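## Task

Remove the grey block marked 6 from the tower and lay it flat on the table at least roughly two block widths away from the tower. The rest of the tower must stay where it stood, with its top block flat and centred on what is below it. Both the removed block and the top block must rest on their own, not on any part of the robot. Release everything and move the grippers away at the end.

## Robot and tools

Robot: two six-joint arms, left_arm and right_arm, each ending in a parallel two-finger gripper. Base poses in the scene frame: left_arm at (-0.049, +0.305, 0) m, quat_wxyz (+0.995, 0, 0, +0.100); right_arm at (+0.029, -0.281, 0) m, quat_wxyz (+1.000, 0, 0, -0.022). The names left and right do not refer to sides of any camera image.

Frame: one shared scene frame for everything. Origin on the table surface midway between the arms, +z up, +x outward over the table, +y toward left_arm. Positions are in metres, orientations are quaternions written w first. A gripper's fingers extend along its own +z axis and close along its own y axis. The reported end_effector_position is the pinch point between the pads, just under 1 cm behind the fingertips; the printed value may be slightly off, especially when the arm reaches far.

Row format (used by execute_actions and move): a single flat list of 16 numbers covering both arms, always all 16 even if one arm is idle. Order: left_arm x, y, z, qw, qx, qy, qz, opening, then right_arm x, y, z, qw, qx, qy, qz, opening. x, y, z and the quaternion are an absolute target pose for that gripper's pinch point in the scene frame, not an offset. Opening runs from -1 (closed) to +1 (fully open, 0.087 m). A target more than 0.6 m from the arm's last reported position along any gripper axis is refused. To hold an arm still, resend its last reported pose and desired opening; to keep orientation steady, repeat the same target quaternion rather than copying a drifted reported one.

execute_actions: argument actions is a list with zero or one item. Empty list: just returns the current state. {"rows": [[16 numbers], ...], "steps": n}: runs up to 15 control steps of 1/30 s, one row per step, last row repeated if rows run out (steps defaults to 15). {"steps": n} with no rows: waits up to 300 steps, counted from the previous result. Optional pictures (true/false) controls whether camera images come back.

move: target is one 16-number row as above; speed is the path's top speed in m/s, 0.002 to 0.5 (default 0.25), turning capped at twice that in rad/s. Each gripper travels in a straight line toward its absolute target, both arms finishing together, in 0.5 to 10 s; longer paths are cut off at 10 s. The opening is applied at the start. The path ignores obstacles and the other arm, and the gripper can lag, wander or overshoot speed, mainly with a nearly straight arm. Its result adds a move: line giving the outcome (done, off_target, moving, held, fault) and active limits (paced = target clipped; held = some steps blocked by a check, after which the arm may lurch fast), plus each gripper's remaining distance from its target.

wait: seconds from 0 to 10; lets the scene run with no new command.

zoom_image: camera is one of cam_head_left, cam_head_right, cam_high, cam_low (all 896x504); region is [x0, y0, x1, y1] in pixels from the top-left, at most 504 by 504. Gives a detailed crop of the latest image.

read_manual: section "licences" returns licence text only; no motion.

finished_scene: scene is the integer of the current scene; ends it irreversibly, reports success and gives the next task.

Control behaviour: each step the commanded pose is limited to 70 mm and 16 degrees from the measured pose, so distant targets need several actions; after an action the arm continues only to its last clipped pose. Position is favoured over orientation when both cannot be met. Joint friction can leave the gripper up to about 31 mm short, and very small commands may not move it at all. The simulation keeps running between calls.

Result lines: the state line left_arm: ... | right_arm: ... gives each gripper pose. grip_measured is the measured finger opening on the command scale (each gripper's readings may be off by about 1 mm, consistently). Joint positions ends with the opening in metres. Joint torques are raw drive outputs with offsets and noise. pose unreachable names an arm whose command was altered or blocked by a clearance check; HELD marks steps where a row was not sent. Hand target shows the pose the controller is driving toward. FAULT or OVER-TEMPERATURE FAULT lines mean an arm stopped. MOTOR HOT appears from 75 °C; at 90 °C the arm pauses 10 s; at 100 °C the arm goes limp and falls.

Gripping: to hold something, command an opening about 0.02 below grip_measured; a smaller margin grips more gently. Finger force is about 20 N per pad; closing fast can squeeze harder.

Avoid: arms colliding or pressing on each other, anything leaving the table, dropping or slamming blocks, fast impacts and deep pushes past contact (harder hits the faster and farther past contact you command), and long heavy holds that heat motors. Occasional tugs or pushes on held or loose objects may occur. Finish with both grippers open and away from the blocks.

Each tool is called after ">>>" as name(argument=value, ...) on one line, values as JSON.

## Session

>>> execute_actions(actions=[])

Scene clock: 0.00 s of 3920.00 s.
left_arm: end_effector_position=(+0.2760, +0.2865, +0.1655) grip_measured=+1.000 end_effector_quat_wxyz=(+0.473, -0.522, +0.529, -0.473) | right_arm: end_effector_position=(+0.4338, -0.3908, +0.3530) grip_measured=+1.000 end_effector_quat_wxyz=(+0.116, +0.715, +0.513, +0.461)
Joint positions: left_arm=[-0.039  0.949  0.139  0.703  0.166 -1.547  0.087] | right_arm=[-0.597  1.717  1.927 -1.106 -0.79   1.548  0.087]
Joint velocities: left_arm=[ 0.002 -0.002 -0.002  0.007 -0.037 -0.007  0.   ] | right_arm=[ 0.002 -0.012 -0.002  0.051  0.022 -0.037  0.   ]
Joint torques (N m, as the arm reports them, + toward a larger angle): no reading
Motor temperatures (°C, as the motors report them): left_arm=[30 40 36 34 29 32] | right_arm=[31 36 36 38 28 29]
Hand target (left_arm): +0.276, +0.286, +0.166; -0.473, +0.522, -0.529, +0.473
Hand target (right_arm): +0.434, -0.391, +0.353; +0.116, +0.715, +0.513, +0.461

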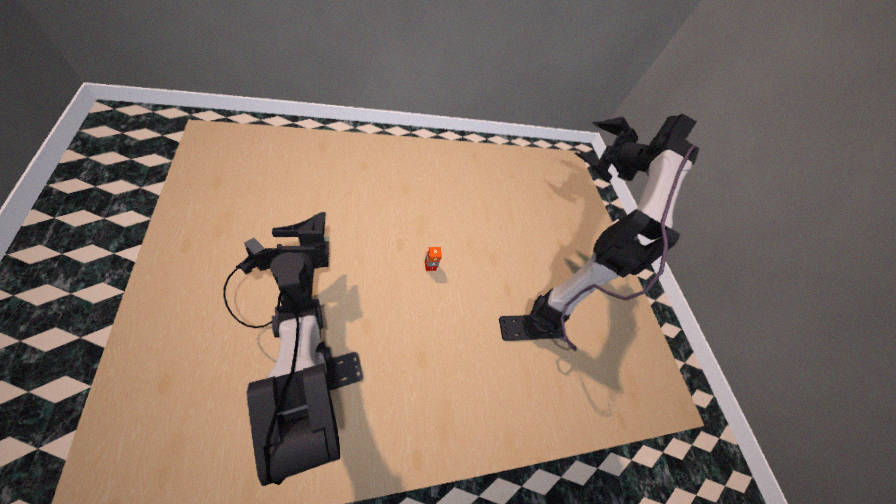

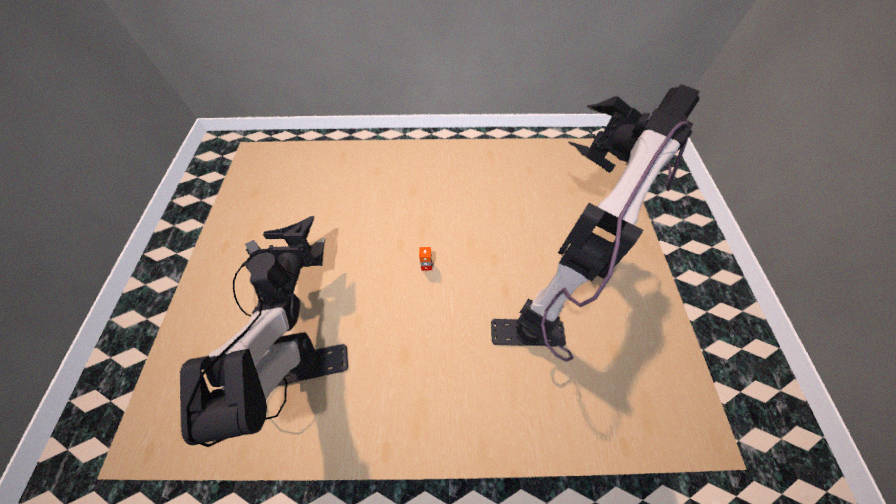

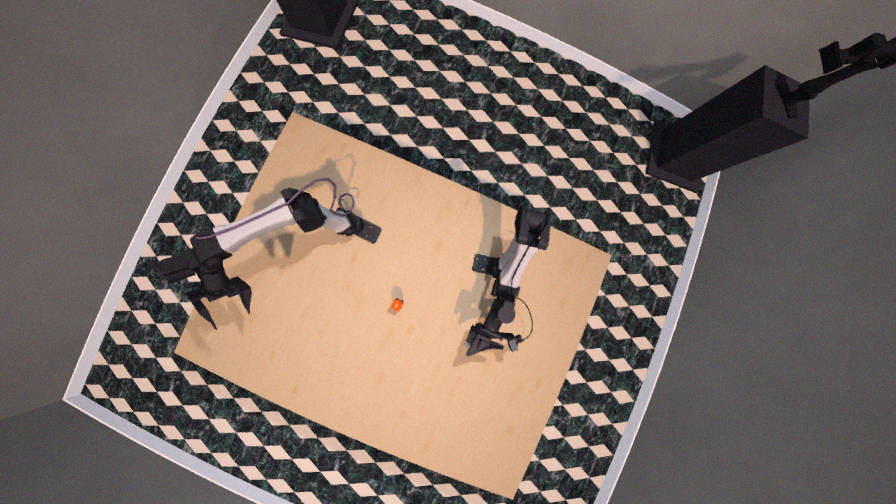

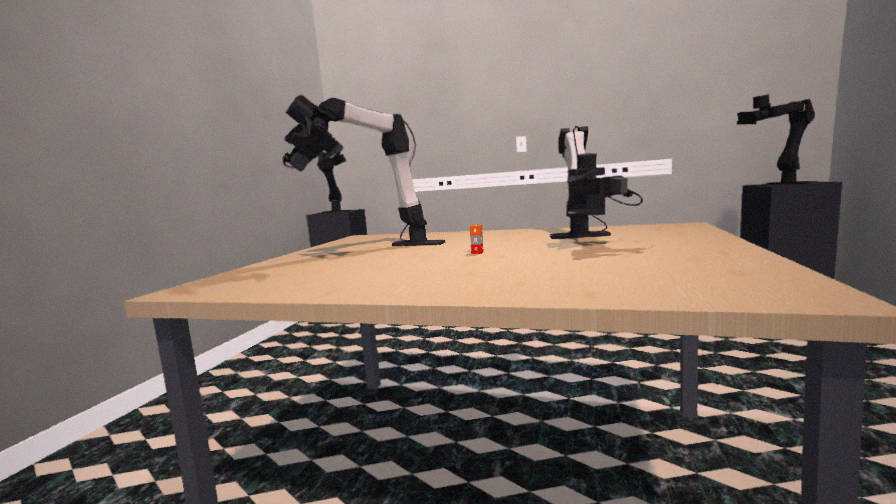

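>>> zoom_image(camera="cam_low", region=[440, 190, 530, 260])

>>> zoom_image(camera="cam_high", region=[360, 280, 440, 340])

>>> zoom_image(camera="cam_head_left", region=[390, 220, 470, 280])

>>> zoom_image(camera="cam_head_right", region=[385, 225, 465, 285])

Region (440, 190, 530, 260) of cam_low's 896x504 image, scaled by 5.600, with more detail than that image has.

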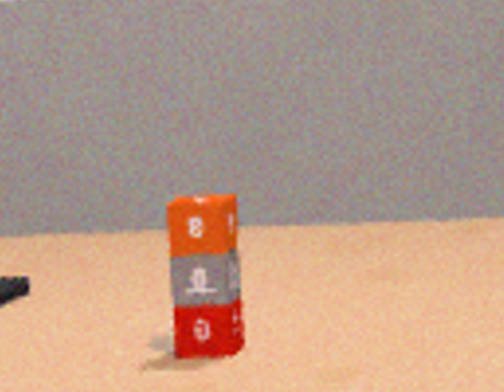

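Region (360, 280, 440, 340) of cam_high's 896x504 image, scaled by 6.300, with more detail than that image has; it fills the top 378 rows of this view, and the rest is white.

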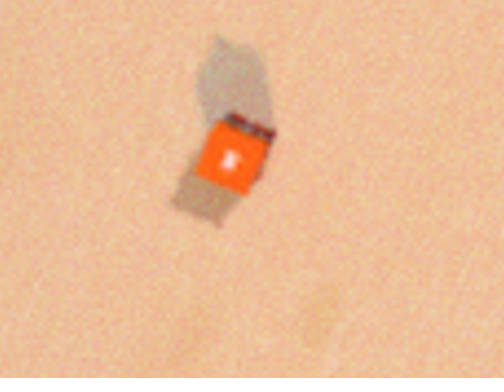

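Region (390, 220, 470, 280) of cam_head_left's 896x504 image, scaled by 6.300, with more detail than that image has; it fills the top 378 rows of this view, and the rest is white.

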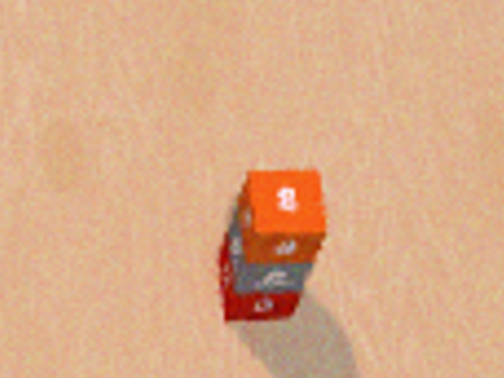

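Region (385, 225, 465, 285) of cam_head_right's 896x504 image, scaled by 6.300, with more detail than that image has; it fills the top 378 rows of this view, and the rest is white.

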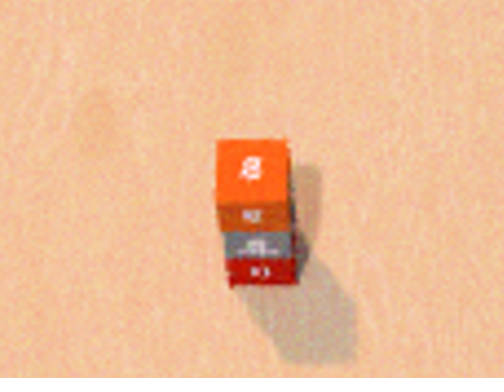

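>>> execute_actions(actions=[{"rows": [[0.2759,0.2861,0.1654,0.4732,-0.5214,0.5298,-0.4725,1,0.4336,-0.3907,0.3527,0.116,0.715,0.513,0.461,1],[0.2758,0.2848,0.1653,0.474,-0.5196,0.5325,-0.4708,1,0.4331,-0.3903,0.3518,0.116,0.715,0.513,0.461,1],[0.2756,0.2828,0.165,0.475,-0.5168,0.5364,-0.4683,1,0.4323,-0.3897,0.3504,0.116,0.715,0.513,0.461,1],[0.2752,0.2801,0.1647,0.4765,-0.5128,0.5419,-0.4647,1,0.4311,-0.3888,0.3485,0.116,0.715,0.513,0.461,1],[0.2748,0.2766,0.1642,0.4784,-0.5078,0.5489,-0.4601,1,0.4297,-0.3877,0.346,0.116,0.715,0.513,0.461,1],[0.2743,0.2725,0.1637,0.4805,-0.5018,0.5571,-0.4547,1,0.428,-0.3865,0.3431,0.116,0.715,0.513,0.461,1],[0.2738,0.2677,0.1631,0.4829,-0.4948,0.5664,-0.4483,1,0.426,-0.385,0.3398,0.116,0.715,0.513,0.461,1],[0.2732,0.2623,0.1624,0.4855,-0.4869,0.5767,-0.4411,1,0.4238,-0.3833,0.336,0.116,0.715,0.513,0.461,1],[0.2725,0.2565,0.1616,0.4882,-0.4779,0.588,-0.433,1,0.4213,-0.3815,0.3319,0.116,0.715,0.513,0.461,1],[0.2717,0.25,0.1608,0.4909,-0.468,0.6,-0.424,1,0.4187,-0.3795,0.3274,0.116,0.715,0.513,0.461,1],[0.2709,0.2432,0.1599,0.4938,-0.4573,0.6128,-0.4143,1,0.4158,-0.3774,0.3226,0.116,0.715,0.513,0.461,1],[0.27,0.2358,0.1589,0.4965,-0.4455,0.626,-0.4036,1,0.4128,-0.3752,0.3174,0.116,0.715,0.513,0.461,1],[0.2691,0.2281,0.1579,0.4992,-0.433,0.6397,-0.3923,1,0.4096,-0.3728,0.312,0.116,0.715,0.513,0.461,1],[0.2682,0.22,0.1569,0.5018,-0.4197,0.6537,-0.3802,1,0.4062,-0.3703,0.3063,0.116,0.715,0.513,0.461,1],[0.2672,0.2116,0.1558,0.5042,-0.4056,0.668,-0.3674,1,0.4027,-0.3677,0.3004,0.116,0.715,0.513,0.461,1]], "steps": 15}], pictures=false)

>>> execute_actions(actions=[{"rows": [[0.2662,0.2029,0.1546,0.5063,-0.3908,0.6822,-0.354,1,0.3991,-0.365,0.2943,0.116,0.715,0.513,0.461,1],[0.2651,0.194,0.1535,0.5082,-0.3753,0.6965,-0.3399,1,0.3954,-0.3622,0.288,0.116,0.715,0.513,0.461,1],[0.264,0.1848,0.1523,0.5099,-0.3593,0.7106,-0.3254,1,0.3916,-0.3594,0.2815,0.116,0.715,0.513,0.461,1],[0.2629,0.1755,0.1511,0.5111,-0.3426,0.7246,-0.3103,1,0.3878,-0.3565,0.275,0.116,0.715,0.513,0.461,1],[0.2618,0.166,0.1499,0.5121,-0.3255,0.7382,-0.2948,1,0.3838,-0.3536,0.2683,0.116,0.715,0.513,0.461,1],[0.2607,0.1565,0.1486,0.5127,-0.308,0.7514,-0.2789,1,0.3799,-0.3507,0.2616,0.116,0.715,0.513,0.461,1],[0.2596,0.1469,0.1474,0.5129,-0.2901,0.764,-0.2627,1,0.3759,-0.3477,0.2549,0.116,0.715,0.513,0.461,1],[0.2584,0.1372,0.1461,0.5127,-0.272,0.7762,-0.2463,1,0.3719,-0.3447,0.2481,0.116,0.715,0.513,0.461,1],[0.2573,0.1276,0.1449,0.5122,-0.2538,0.7878,-0.2297,1,0.3679,-0.3417,0.2414,0.116,0.715,0.513,0.461,1],[0.2562,0.1181,0.1436,0.5112,-0.2354,0.7987,-0.2131,1,0.364,-0.3388,0.2347,0.116,0.715,0.513,0.461,1],[0.2551,0.1086,0.1424,0.5099,-0.2171,0.8089,-0.1965,1,0.36,-0.3359,0.228,0.116,0.715,0.513,0.461,1],[0.254,0.0993,0.1412,0.5083,-0.1988,0.8184,-0.1799,1,0.3562,-0.333,0.2215,0.116,0.715,0.513,0.461,1],[0.2529,0.0901,0.14,0.5063,-0.1809,0.8271,-0.1636,1,0.3524,-0.3302,0.215,0.116,0.715,0.513,0.461,1],[0.2518,0.0812,0.1389,0.5041,-0.1631,0.8352,-0.1475,1,0.3487,-0.3274,0.2087,0.116,0.715,0.513,0.461,1],[0.2508,0.0725,0.1377,0.5016,-0.1457,0.8426,-0.1317,1,0.3451,-0.3247,0.2026,0.116,0.715,0.513,0.461,1]], "steps": 15}], pictures=false)

>>> execute_actions(actions=[{"rows": [[0.2498,0.0641,0.1366,0.4989,-0.1288,0.8492,-0.1164,1,0.3416,-0.3221,0.1967,0.116,0.715,0.513,0.461,1],[0.2489,0.056,0.1356,0.4961,-0.1126,0.855,-0.1017,1,0.3382,-0.3196,0.191,0.116,0.715,0.513,0.461,1],[0.248,0.0483,0.1346,0.4931,-0.0969,0.8602,-0.0875,1,0.335,-0.3172,0.1856,0.116,0.715,0.513,0.461,1],[0.2471,0.0409,0.1336,0.4901,-0.0821,0.8648,-0.074,1,0.332,-0.315,0.1805,0.116,0.715,0.513,0.461,1],[0.2463,0.0341,0.1327,0.487,-0.068,0.8687,-0.0613,1,0.3291,-0.3129,0.1756,0.116,0.715,0.513,0.461,1],[0.2455,0.0276,0.1319,0.484,-0.055,0.8721,-0.0495,1,0.3265,-0.3109,0.1711,0.116,0.715,0.513,0.461,1],[0.2448,0.0218,0.1311,0.4811,-0.043,0.8749,-0.0386,1,0.324,-0.3091,0.167,0.116,0.715,0.513,0.461,1],[0.2442,0.0164,0.1304,0.4783,-0.0321,0.8772,-0.0287,1,0.3218,-0.3074,0.1632,0.116,0.715,0.513,0.461,1],[0.2437,0.0116,0.1296,0.4758,-0.0224,0.8791,-0.0199,1,0.3198,-0.3059,0.1599,0.116,0.715,0.513,0.461,1],[0.2432,0.0075,0.1286,0.4735,-0.014,0.8807,-0.0123,1,0.3181,-0.3047,0.157,0.116,0.715,0.513,0.461,1],[0.2428,0.004,0.1272,0.4715,-0.0069,0.8818,-0.0058,1,0.3167,-0.3036,0.1545,0.116,0.715,0.513,0.461,1],[0.2424,0.0013,0.1257,0.4699,-0.0012,0.8827,-0.0007,1,0.3155,-0.3027,0.1526,0.116,0.715,0.513,0.461,1],[0.2422,-0.0007,0.1239,0.4688,0.0028,0.8834,0.003,1,0.3147,-0.3021,0.1512,0.116,0.715,0.513,0.461,1],[0.2421,-0.002,0.122,0.468,0.0055,0.8838,0.0053,1,0.3142,-0.3017,0.1503,0.116,0.715,0.513,0.461,1],[0.242,-0.0024,0.1198,0.4678,0.0063,0.8839,0.0061,1,0.314,-0.3016,0.15,0.116,0.715,0.513,0.461,1]], "steps": 15}], pictures=false)

>>> execute_actions(actions=[{"rows": [[0.242,-0.0024,0.1175,0.4678,0.0063,0.8839,0.0061,1,0.314,-0.3016,0.15,0.116,0.715,0.513,0.461,1],[0.242,-0.0024,0.115,0.4678,0.0063,0.8839,0.0061,1,0.314,-0.3016,0.15,0.116,0.715,0.513,0.461,1],[0.242,-0.0024,0.1123,0.4678,0.0063,0.8839,0.0061,1,0.314,-0.3016,0.15,0.116,0.715,0.513,0.461,1],[0.242,-0.0024,0.1095,0.4678,0.0063,0.8839,0.0061,1,0.314,-0.3016,0.15,0.116,0.715,0.513,0.461,1],[0.242,-0.0024,0.1064,0.4678,0.0063,0.8839,0.0061,1,0.314,-0.3016,0.15,0.116,0.715,0.513,0.461,1],[0.242,-0.0024,0.1033,0.4678,0.0063,0.8839,0.0061,1,0.314,-0.3016,0.15,0.116,0.715,0.513,0.461,1],[0.242,-0.0024,0.1,0.4678,0.0063,0.8839,0.0061,1,0.314,-0.3016,0.15,0.116,0.715,0.513,0.461,1],[0.242,-0.0024,0.0966,0.4678,0.0063,0.8839,0.0061,1,0.314,-0.3016,0.15,0.116,0.715,0.513,0.461,1],[0.242,-0.0024,0.0932,0.4678,0.0063,0.8839,0.0061,1,0.314,-0.3016,0.15,0.116,0.715,0.513,0.461,1],[0.242,-0.0024,0.0897,0.4678,0.0063,0.8839,0.0061,1,0.314,-0.3016,0.15,0.116,0.715,0.513,0.461,1],[0.242,-0.0024,0.0862,0.4678,0.0063,0.8839,0.0061,1,0.314,-0.3016,0.15,0.116,0.715,0.513,0.461,1],[0.242,-0.0024,0.0826,0.4678,0.0063,0.8839,0.0061,1,0.314,-0.3016,0.15,0.116,0.715,0.513,0.461,1],[0.242,-0.0024,0.0791,0.4678,0.0063,0.8839,0.0061,1,0.314,-0.3016,0.15,0.116,0.715,0.513,0.461,1],[0.242,-0.0024,0.0756,0.4678,0.0063,0.8839,0.0061,0.95,0.314,-0.3016,0.15,0.116,0.715,0.513,0.461,1],[0.242,-0.0024,0.0722,0.4678,0.0063,0.8839,0.0061,0.9,0.314,-0.3016,0.15,0.116,0.715,0.513,0.461,1]], "steps": 15}], pictures=false)

>>> execute_actions(actions=[{"rows": [[0.242,-0.0024,0.0688,0.4678,0.0063,0.8839,0.0061,0.85,0.314,-0.3016,0.15,0.116,0.715,0.513,0.461,1],[0.242,-0.0024,0.0655,0.4678,0.0063,0.8839,0.0061,0.8,0.314,-0.3016,0.15,0.116,0.715,0.513,0.461,1],[0.242,-0.0024,0.0624,0.4678,0.0063,0.8839,0.0061,0.75,0.314,-0.3016,0.15,0.116,0.715,0.513,0.461,1],[0.242,-0.0024,0.0593,0.4678,0.0063,0.8839,0.0061,0.7,0.314,-0.3016,0.15,0.116,0.715,0.513,0.461,1],[0.242,-0.0024,0.0565,0.4678,0.0063,0.8839,0.0061,0.65,0.314,-0.3016,0.15,0.116,0.715,0.513,0.461,1],[0.242,-0.0024,0.0538,0.4678,0.0063,0.8839,0.0061,0.6,0.314,-0.3016,0.15,0.116,0.715,0.513,0.461,1],[0.242,-0.0024,0.0513,0.4678,0.0063,0.8839,0.0061,0.55,0.314,-0.3016,0.15,0.116,0.715,0.513,0.461,1],[0.242,-0.0024,0.049,0.4678,0.0063,0.8839,0.0061,0.5,0.314,-0.3016,0.15,0.116,0.715,0.513,0.461,1],[0.242,-0.0024,0.0469,0.4678,0.0063,0.8839,0.0061,0.46,0.314,-0.3016,0.15,0.116,0.715,0.513,0.461,1],[0.242,-0.0024,0.0451,0.4678,0.0063,0.8839,0.0061,0.42,0.314,-0.3016,0.15,0.116,0.715,0.513,0.461,1],[0.242,-0.0024,0.0436,0.4678,0.0063,0.8839,0.0061,0.39,0.314,-0.3016,0.15,0.116,0.715,0.513,0.461,1],[0.242,-0.0024,0.0424,0.4678,0.0063,0.8839,0.0061,0.36,0.314,-0.3016,0.15,0.116,0.715,0.513,0.461,1],[0.242,-0.0024,0.0415,0.4678,0.0063,0.8839,0.0061,0.34,0.314,-0.3016,0.15,0.116,0.715,0.513,0.461,1],[0.242,-0.0024,0.041,0.4678,0.0063,0.8839,0.0061,0.32,0.314,-0.3016,0.15,0.116,0.715,0.513,0.461,1],[0.242,-0.0024,0.0408,0.4678,0.0063,0.8839,0.0061,0.3,0.314,-0.3016,0.15,0.116,0.715,0.513,0.461,1]], "steps": 15}], pictures=false)

>>> execute_actions(actions=[{"steps": 9}])

>>> zoom_image(camera="cam_low", region=[440, 190, 530, 260])

Scene clock: 120.50 s of 3920.00 s.
left_arm: end_effector_position=(+0.2628, +0.2190, +0.1566) grip_measured=+1.000 end_effector_quat_wxyz=(+0.475, -0.426, +0.629, -0.444) | right_arm: end_effector_position=(+0.4073, -0.3710, +0.3104) grip_measured=+1.000 end_effector_quat_wxyz=(+0.096, +0.724, +0.511, +0.453)
Joint positions: left_arm=[-0.327  0.867  0.173  0.538  0.029 -1.342  0.087] | right_arm=[-0.597  1.56   1.601 -0.987 -0.79   1.539  0.087]
Joint velocities: left_arm=[-1.179 -0.095  0.393 -0.637 -0.535  0.828  0.   ] | right_arm=[ 0.002 -0.569 -1.194  0.418 -0.051 -0.066  0.   ]
Joint torques (N m, as the arm reports them, + toward a larger angle): left_arm=[-0.37 -2.26 10.56  2.23 -0.04  0.05] | right_arm=[ 0.4  -7.21  5.65  1.31 -0.36 -0.18]
Motor temperatures (°C, as the motors report them): left_arm=[30 37 42 43 29 32] | right_arm=[31 44 42 41 29 29]
Hand target (left_arm): +0.263, +0.212, +0.157; +0.502, -0.391, +0.662, -0.397
Hand target (right_arm): +0.402, -0.367, +0.300; +0.108, +0.716, +0.519, +0.455
Off the commanded pose (left_arm): 0.009 m, 11 deg.
Off the commanded pose (right_arm): 0.011 m, 3 deg.
Steps of this call (steps 1 to 90: nothing new was sent; then 117.00 s passed at rest; steps 91 to 105: all 15 steps of this action). Readings (end_effector_position):
91: left_arm (+0.2760, +0.2865, +0.1655) | right_arm (+0.4338, -0.3908, +0.3530)
92: left_arm (+0.2760, +0.2865, +0.1655) | right_arm (+0.4338, -0.3908, +0.3530)
94: left_arm (+0.2759, +0.2853, +0.1646) | right_arm (+0.4339, -0.3908, +0.3527)
98: left_arm (+0.2731, +0.2705, +0.1611) | right_arm (+0.4286, -0.3869, +0.3445)
105: the state above

Scene clock: 121.00 s of 3920.00 s.
left_arm: end_effector_position=(+0.2422, +0.0753, +0.1500) grip_measured=+1.000 end_effector_quat_wxyz=(+0.485, -0.183, +0.797, -0.310) | right_arm: end_effector_position=(+0.3473, -0.3262, +0.2114) grip_measured=+1.000 end_effector_quat_wxyz=(+0.084, +0.728, +0.511, +0.448)
Joint positions: left_arm=[-0.969  1.142  0.538  0.23  -0.401 -0.946  0.087] | right_arm=[-0.597  1.254  0.964 -0.69  -0.791  1.529  0.087]
Joint velocities: left_arm=[-0.979  1.092  1.072 -0.667 -0.799  0.491  0.   ] | right_arm=[ 0.002 -0.549 -1.096  0.623  0.051 -0.007  0.   ]
Joint torques (N m, as the arm reports them, + toward a larger angle): left_arm=[-0.19 -2.12 10.05  2.1  -0.1  -0.02] | right_arm=[ 0.47 -4.79  6.18  1.31 -0.42 -0.14]
Motor temperatures (°C, as the motors report them): left_arm=[30 37 42 43 29 32] | right_arm=[31 44 42 41 29 29]
Hand target (left_arm): +0.245, +0.073, +0.140; +0.502, -0.147, +0.821, -0.229
Hand target (right_arm): +0.344, -0.324, +0.202; +0.109, +0.715, +0.519, +0.456
Off the commanded pose (left_arm): 0.015 m, 22 deg; orientation clipped at the last step of the last action.
Off the commanded pose (right_arm): 0.009 m, 4 deg.
Steps of this call (steps 1 to 15: all 15 steps of this action). Readings (end_effector_position):
1: left_arm (+0.2616, +0.2099, +0.1569) | right_arm (+0.4036, -0.3683, +0.3044)
2: left_arm (+0.2603, +0.2007, +0.1577) | right_arm (+0.3999, -0.3655, +0.2982)
4: left_arm (+0.2568, +0.1817, +0.1610) | right_arm (+0.3921, -0.3597, +0.2855)
8: left_arm (+0.2504, +0.1420, +0.1661) | right_arm (+0.3756, -0.3474, +0.2584)
15: the state above

Scene clock: 121.50 s of 3920.00 s.
left_arm: end_effector_position=(+0.2445, -0.0199, +0.1364) grip_measured=+1.000 end_effector_quat_wxyz=(+0.490, -0.013, +0.867, -0.092) | right_arm: end_effector_position=(+0.3132, -0.3008, +0.1506) grip_measured=+1.000 end_effector_quat_wxyz=(+0.100, +0.721, +0.514, +0.454)
Joint positions: left_arm=[-1.259  1.645  1.136 -0.235 -0.735 -0.753  0.087] | right_arm=[-0.597  1.083  0.604 -0.461 -0.791  1.533  0.087]
Joint velocities: left_arm=[-0.203  0.696  0.794 -0.901 -0.476  0.11   0.   ] | right_arm=[ 0.002 -0.09  -0.178  0.212 -0.066 -0.037  0.   ]
Joint torques (N m, as the arm reports them, + toward a larger angle): left_arm=[ 0.08 -6.19  8.73  1.37 -0.33  0.02] | right_arm=[ 0.17 -3.52  5.77  1.48 -0.42 -0.03]
Motor temperatures (°C, as the motors report them): left_arm=[30 37 42 43 29 32] | right_arm=[31 44 42 41 29 29]
Hand target (left_arm): +0.240, -0.002, +0.123; +0.479, +0.016, +0.877, -0.011
Hand target (right_arm): +0.314, -0.301, +0.150; +0.115, +0.715, +0.514, +0.460
Off the commanded pose (left_arm): 0.024 m, 12 deg.
Off the commanded pose (right_arm): 0.001 m, 2 deg.
Steps of this call (steps 1 to 15: all 15 steps of this action). Readings (end_effector_position):
1: left_arm (+0.2419, +0.0661, +0.1483) | right_arm (+0.3436, -0.3235, +0.2051)
2: left_arm (+0.2422, +0.0574, +0.1473) | right_arm (+0.3402, -0.3209, +0.1991)
4: left_arm (+0.2431, +0.0407, +0.1460) | right_arm (+0.3339, -0.3162, +0.1877)
8: left_arm (+0.2432, +0.0108, +0.1442) | right_arm (+0.3228, -0.3079, +0.1682)
15: the state above

Scene clock: 122.00 s of 3920.00 s.
left_arm: end_effector_position=(+0.2444, -0.0064, +0.0932) grip_measured=+0.925 end_effector_quat_wxyz=(+0.470, +0.005, +0.882, -0.005) | right_arm: end_effector_position=(+0.3172, -0.3038, +0.1537) grip_measured=+1.000 end_effector_quat_wxyz=(+0.117, +0.713, +0.516, +0.460)
Joint positions: left_arm=[-1.267  1.77   1.176 -0.339 -0.804 -0.775  0.084] | right_arm=[-0.597  1.08   0.597 -0.413 -0.791  1.54   0.087]
Joint velocities: left_arm=[-0.007  0.1   -0.208  0.286  0.007  0.007 -0.042] | right_arm=[-0.012 -0.002 -0.007 -0.066  0.066  0.037  0.   ]
Joint torques (N m, as the arm reports them, + toward a larger angle): left_arm=[-0.06 -6.    5.    1.46 -0.39 -0.13] | right_arm=[ 0.21 -3.56  5.43  1.45 -0.4  -0.02]
Motor temperatures (°C, as the motors report them): left_arm=[30 37 42 43 29 32] | right_arm=[31 44 42 41 29 29]
Hand target (left_arm): +0.242, -0.002, +0.073; +0.467, +0.007, +0.884, +0.006
Hand target (right_arm): +0.314, -0.302, +0.150; +0.116, +0.715, +0.513, +0.461
Off the commanded pose (left_arm): 0.021 m, 1 deg.
Off the commanded pose (right_arm): 0.005 m, 0 deg.
Steps of this call (steps 1 to 15: all 15 steps of this action). Readings (end_effector_position):
1: left_arm (+0.2446, -0.0208, +0.1337) | right_arm (+0.3131, -0.3008, +0.1501)
2: left_arm (+0.2449, -0.0199, +0.1301) | right_arm (+0.3134, -0.3010, +0.1502)
4: left_arm (+0.2448, -0.0151, +0.1215) | right_arm (+0.3146, -0.3019, +0.1512)
8: left_arm (+0.2430, -0.0068, +0.1056) | right_arm (+0.3163, -0.3031, +0.1527)
15: the state above

Scene clock: 122.50 s of 3920.00 s.
left_arm: end_effector_position=(+0.2434, -0.0039, +0.0510) grip_measured=+0.310 end_effector_quat_wxyz=(+0.466, +0.008, +0.885, +0.004) | right_arm: end_effector_position=(+0.3174, -0.3039, +0.1538) grip_measured=+1.000 end_effector_quat_wxyz=(+0.117, +0.713, +0.515, +0.460)
Joint positions: left_arm=[-1.267  1.842  1.094 -0.211 -0.806 -0.781  0.057] | right_arm=[-0.597  1.08   0.597 -0.412 -0.791  1.541  0.087]
Joint velocities: left_arm=[ 0.017  0.037 -0.037  0.168  0.051 -0.007 -0.017] | right_arm=[-0.002  0.007  0.002  0.051  0.037 -0.007  0.   ]
Joint torques (N m, as the arm reports them, + toward a larger angle): left_arm=[-0.07 -6.83  5.03  1.57 -0.38 -0.12] | right_arm=[ 0.2  -3.64  5.45  1.48 -0.4  -0.04]
Motor temperatures (°C, as the motors report them): left_arm=[30 37 42 43 29 32] | right_arm=[31 44 42 41 29 29]
Hand target (left_arm): +0.242, -0.002, +0.041; +0.467, +0.006, +0.884, +0.007
Hand target (right_arm): +0.314, -0.302, +0.150; +0.116, +0.715, +0.513, +0.461
Off the commanded pose (left_arm): 0.010 m, 0 deg.
Off the commanded pose (right_arm): 0.006 m, 0 deg.
Steps of this call (steps 1 to 15: all 15 steps of this action). Readings (end_effector_position):
1: left_arm (+0.2442, -0.0058, +0.0899) | right_arm (+0.3173, -0.3038, +0.1537)
2: left_arm (+0.2438, -0.0049, +0.0860) | right_arm (+0.3173, -0.3038, +0.1537)
4: left_arm (+0.2431, -0.0035, +0.0778) | right_arm (+0.3173, -0.3039, +0.1537)
8: left_arm (+0.2423, -0.0021, +0.0628) | right_arm (+0.3173, -0.3039, +0.1538)
15: the state above

Scene clock: 122.80 s of 3920.00 s.
left_arm: end_effector_position=(+0.2453, -0.0074, +0.0524) grip_measured=+0.300 end_effector_quat_wxyz=(+0.470, +0.004, +0.883, -0.003) | right_arm: end_effector_position=(+0.3174, -0.3039, +0.1538) grip_measured=+1.000 end_effector_quat_wxyz=(+0.117, +0.713, +0.515, +0.460)
Joint positions: left_arm=[-1.267  1.843  1.093 -0.188 -0.806 -0.781  0.057] | right_arm=[-0.597  1.08   0.597 -0.412 -0.791  1.541  0.087]
Joint velocities: left_arm=[-0.007  0.002 -0.002 -0.022 -0.022 -0.007 -0.001] | right_arm=[ 0.002  0.002 -0.027 -0.022  0.007 -0.022  0.   ]
Joint torques (N m, as the arm reports them, + toward a larger angle): left_arm=[-0.11 -7.01  4.9   1.65 -0.37 -0.12] | right_arm=[ 0.23 -3.6   5.47  1.49 -0.39 -0.03]
Motor temperatures (°C, as the motors report them): left_arm=[30 37 42 43 29 32] | right_arm=[31 44 42 41 29 29]
Hand target (left_arm): +0.242, -0.002, +0.041; +0.467, +0.006, +0.884, +0.007
Hand target (right_arm): +0.314, -0.302, +0.150; +0.116, +0.715, +0.513, +0.461
Off the commanded pose (left_arm): 0.013 m, 1 deg.
Off the commanded pose (right_arm): 0.006 m, 0 deg.
Steps of this call (steps 1 to 9: nothing new was sent). Readings (end_effector_position):
1: left_arm (+0.2436, -0.0044, +0.0508) | right_arm (+0.3174, -0.3039, +0.1538)
2: left_arm (+0.2439, -0.0050, +0.0509) | right_arm (+0.3174, -0.3039, +0.1538)
4: left_arm (+0.2445, -0.0061, +0.0515) | right_arm (+0.3174, -0.3039, +0.1538)
8: left_arm (+0.2452, -0.0073, +0.0523) | right_arm (+0.3174, -0.3039, +0.1538)
9: the state above

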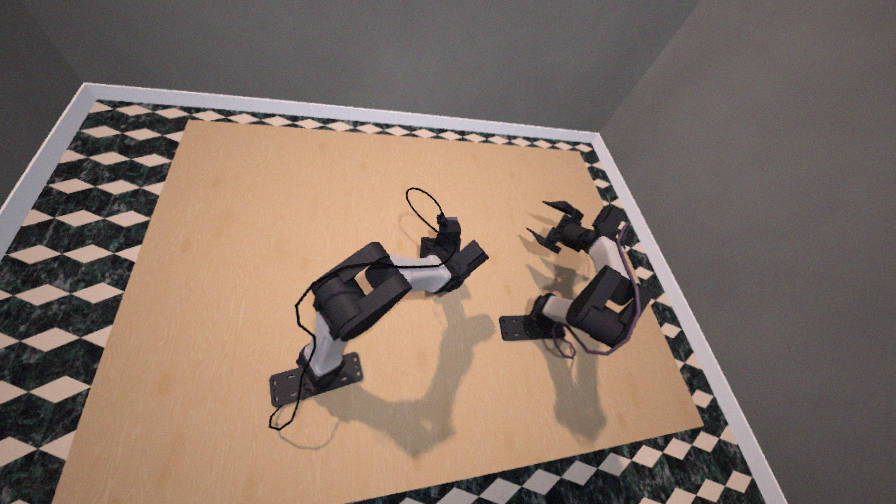

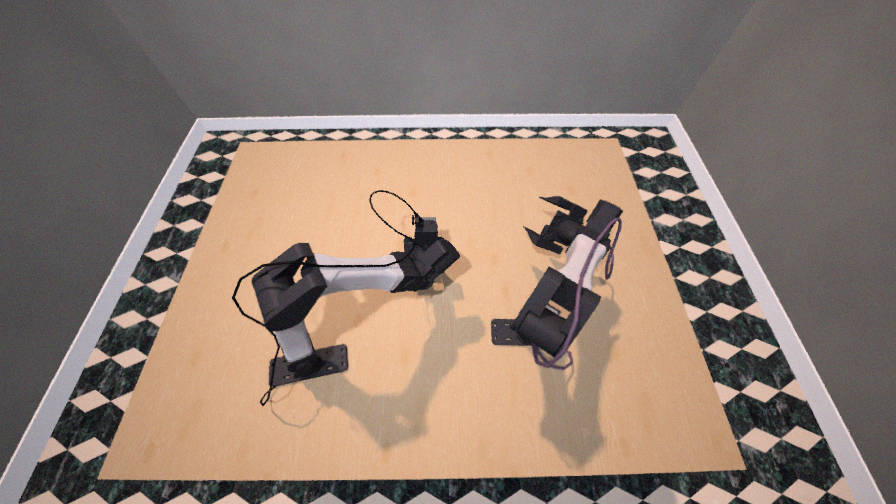

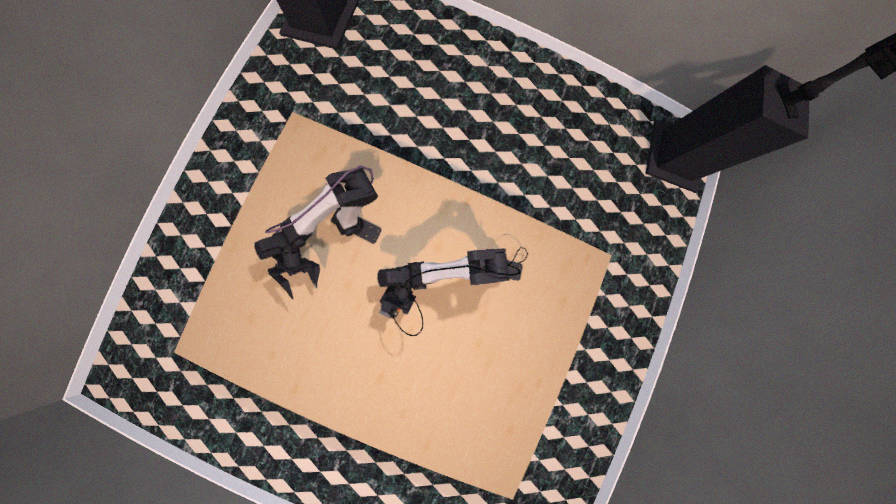

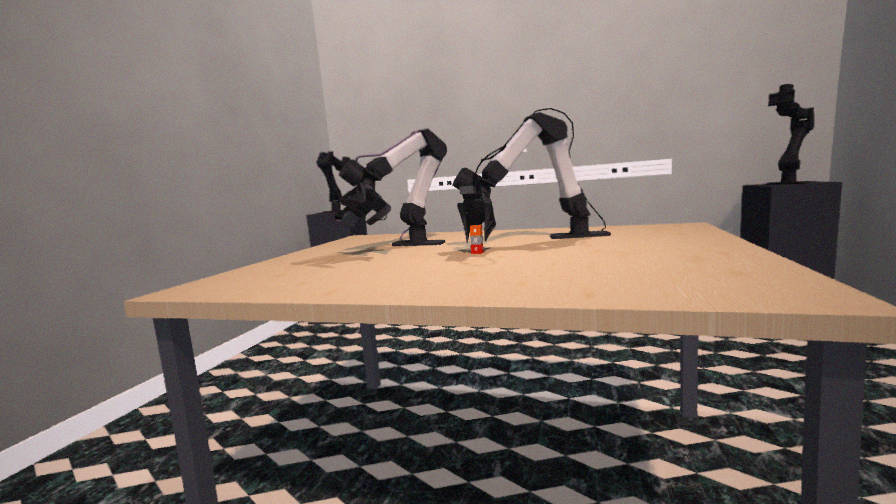

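Region (440, 190, 530, 260) of cam_low's 896x504 image, scaled by 5.600, with more detail than that image has.

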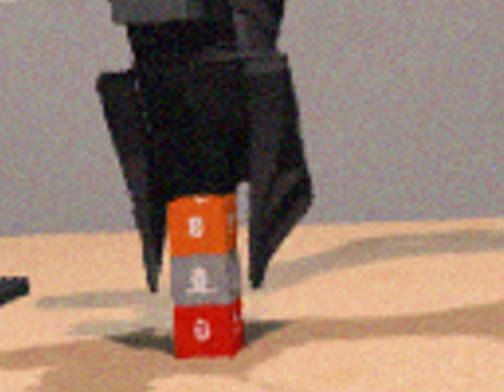

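>>> execute_actions(actions=[])

Scene clock: 142.60 s of 3920.00 s.
left_arm: end_effector_position=(+0.2456, -0.0080, +0.0527) grip_measured=+0.300 end_effector_quat_wxyz=(+0.471, +0.003, +0.882, -0.005) | right_arm: end_effector_position=(+0.3174, -0.3039, +0.1538) grip_measured=+1.000 end_effector_quat_wxyz=(+0.117, +0.713, +0.515, +0.460)
Joint positions: left_arm=[-1.267  1.843  1.093 -0.185 -0.806 -0.781  0.057] | right_arm=[-0.597  1.08   0.597 -0.412 -0.791  1.541  0.087]
Joint velocities: left_arm=[ 0.002  0.007 -0.012 -0.007 -0.066 -0.037 -0.   ] | right_arm=[-0.002  0.007 -0.007 -0.066 -0.007 -0.037  0.   ]
Joint torques (N m, as the arm reports them, + toward a larger angle): left_arm=[-0.14 -6.97  4.93  1.63 -0.39 -0.12] | right_arm=[ 0.21 -3.62  5.46  1.48 -0.39 -0.04]
Motor temperatures (°C, as the motors report them): left_arm=[30 40 40 41 29 32] | right_arm=[31 42 41 41 29 29]
Hand target (left_arm): +0.242, -0.002, +0.041; +0.467, +0.006, +0.884, +0.007
Hand target (right_arm): +0.314, -0.302, +0.150; +0.116, +0.715, +0.513, +0.461
Off the commanded pose (left_arm): 0.014 m, 1 deg.
Off the commanded pose (right_arm): 0.006 m, 0 deg.
Steps of this call (steps 1 to 90: nothing new was sent; then 16.80 s passed at rest). Readings (end_effector_position):
1: left_arm (+0.2454, -0.0075, +0.0525) | right_arm (+0.3174, -0.3039, +0.1538)
2: left_arm (+0.2454, -0.0076, +0.0525) | right_arm (+0.3174, -0.3039, +0.1538)
4: left_arm (+0.2455, -0.0077, +0.0526) | right_arm (+0.3174, -0.3039, +0.1538)
8: left_arm (+0.2455, -0.0079, +0.0527) | right_arm (+0.3174, -0.3039, +0.1538)
90: the state above

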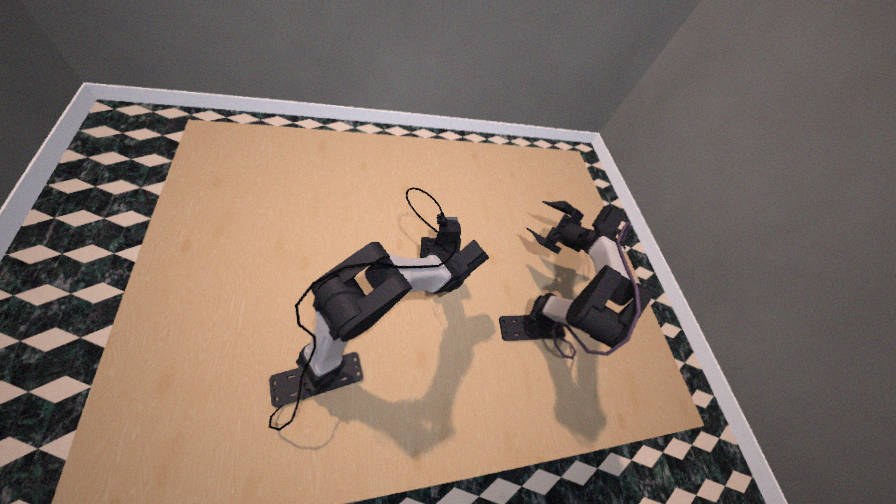

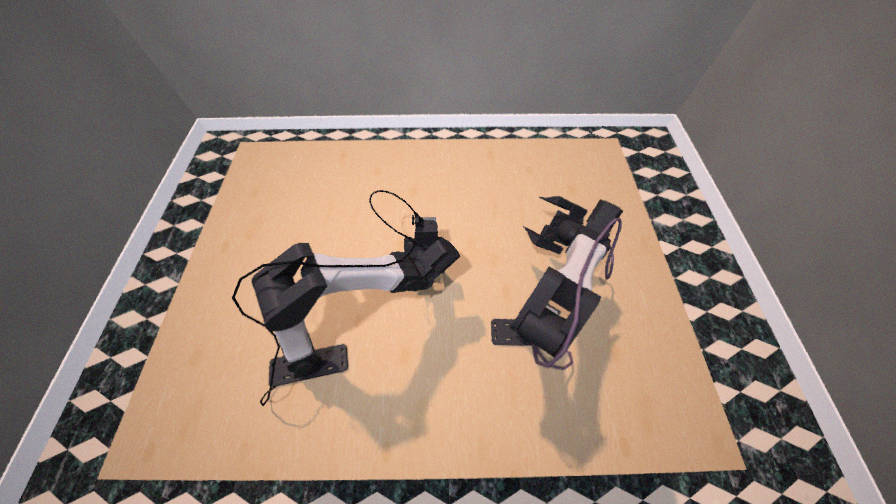

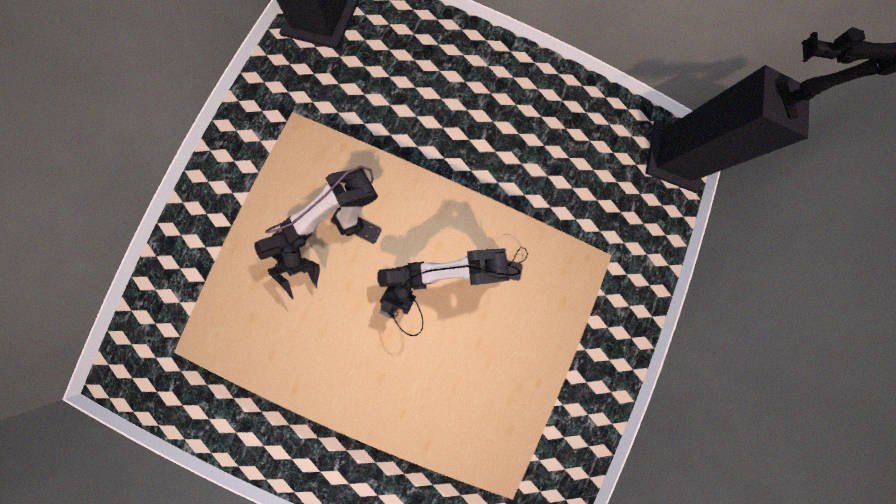

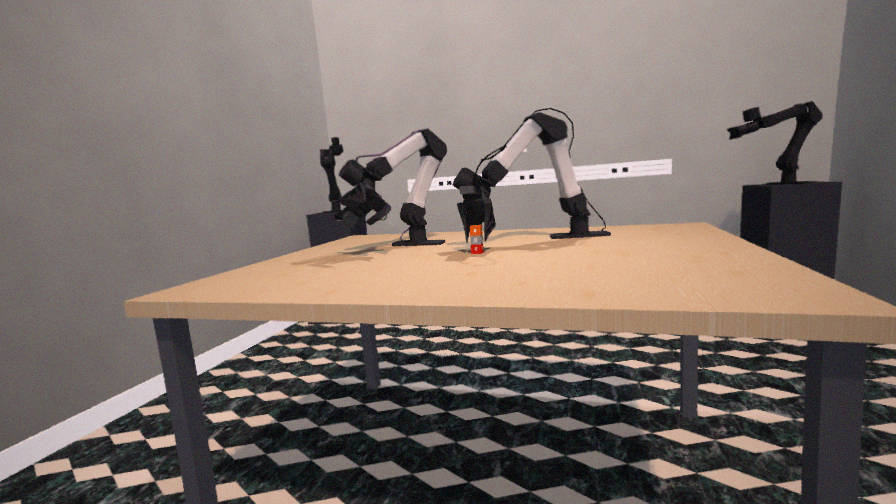

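>>> zoom_image(camera="cam_low", region=[440, 190, 530, 260])

Region (440, 190, 530, 260) of cam_low's 896x504 image, scaled by 5.600, with more detail than that image has.

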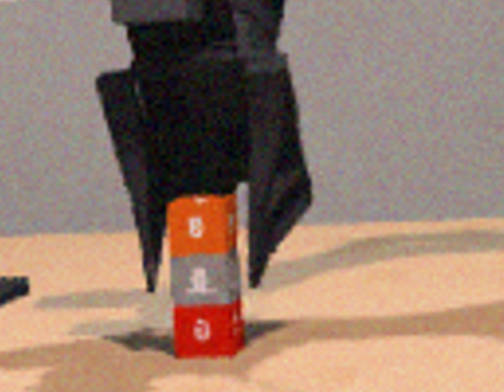

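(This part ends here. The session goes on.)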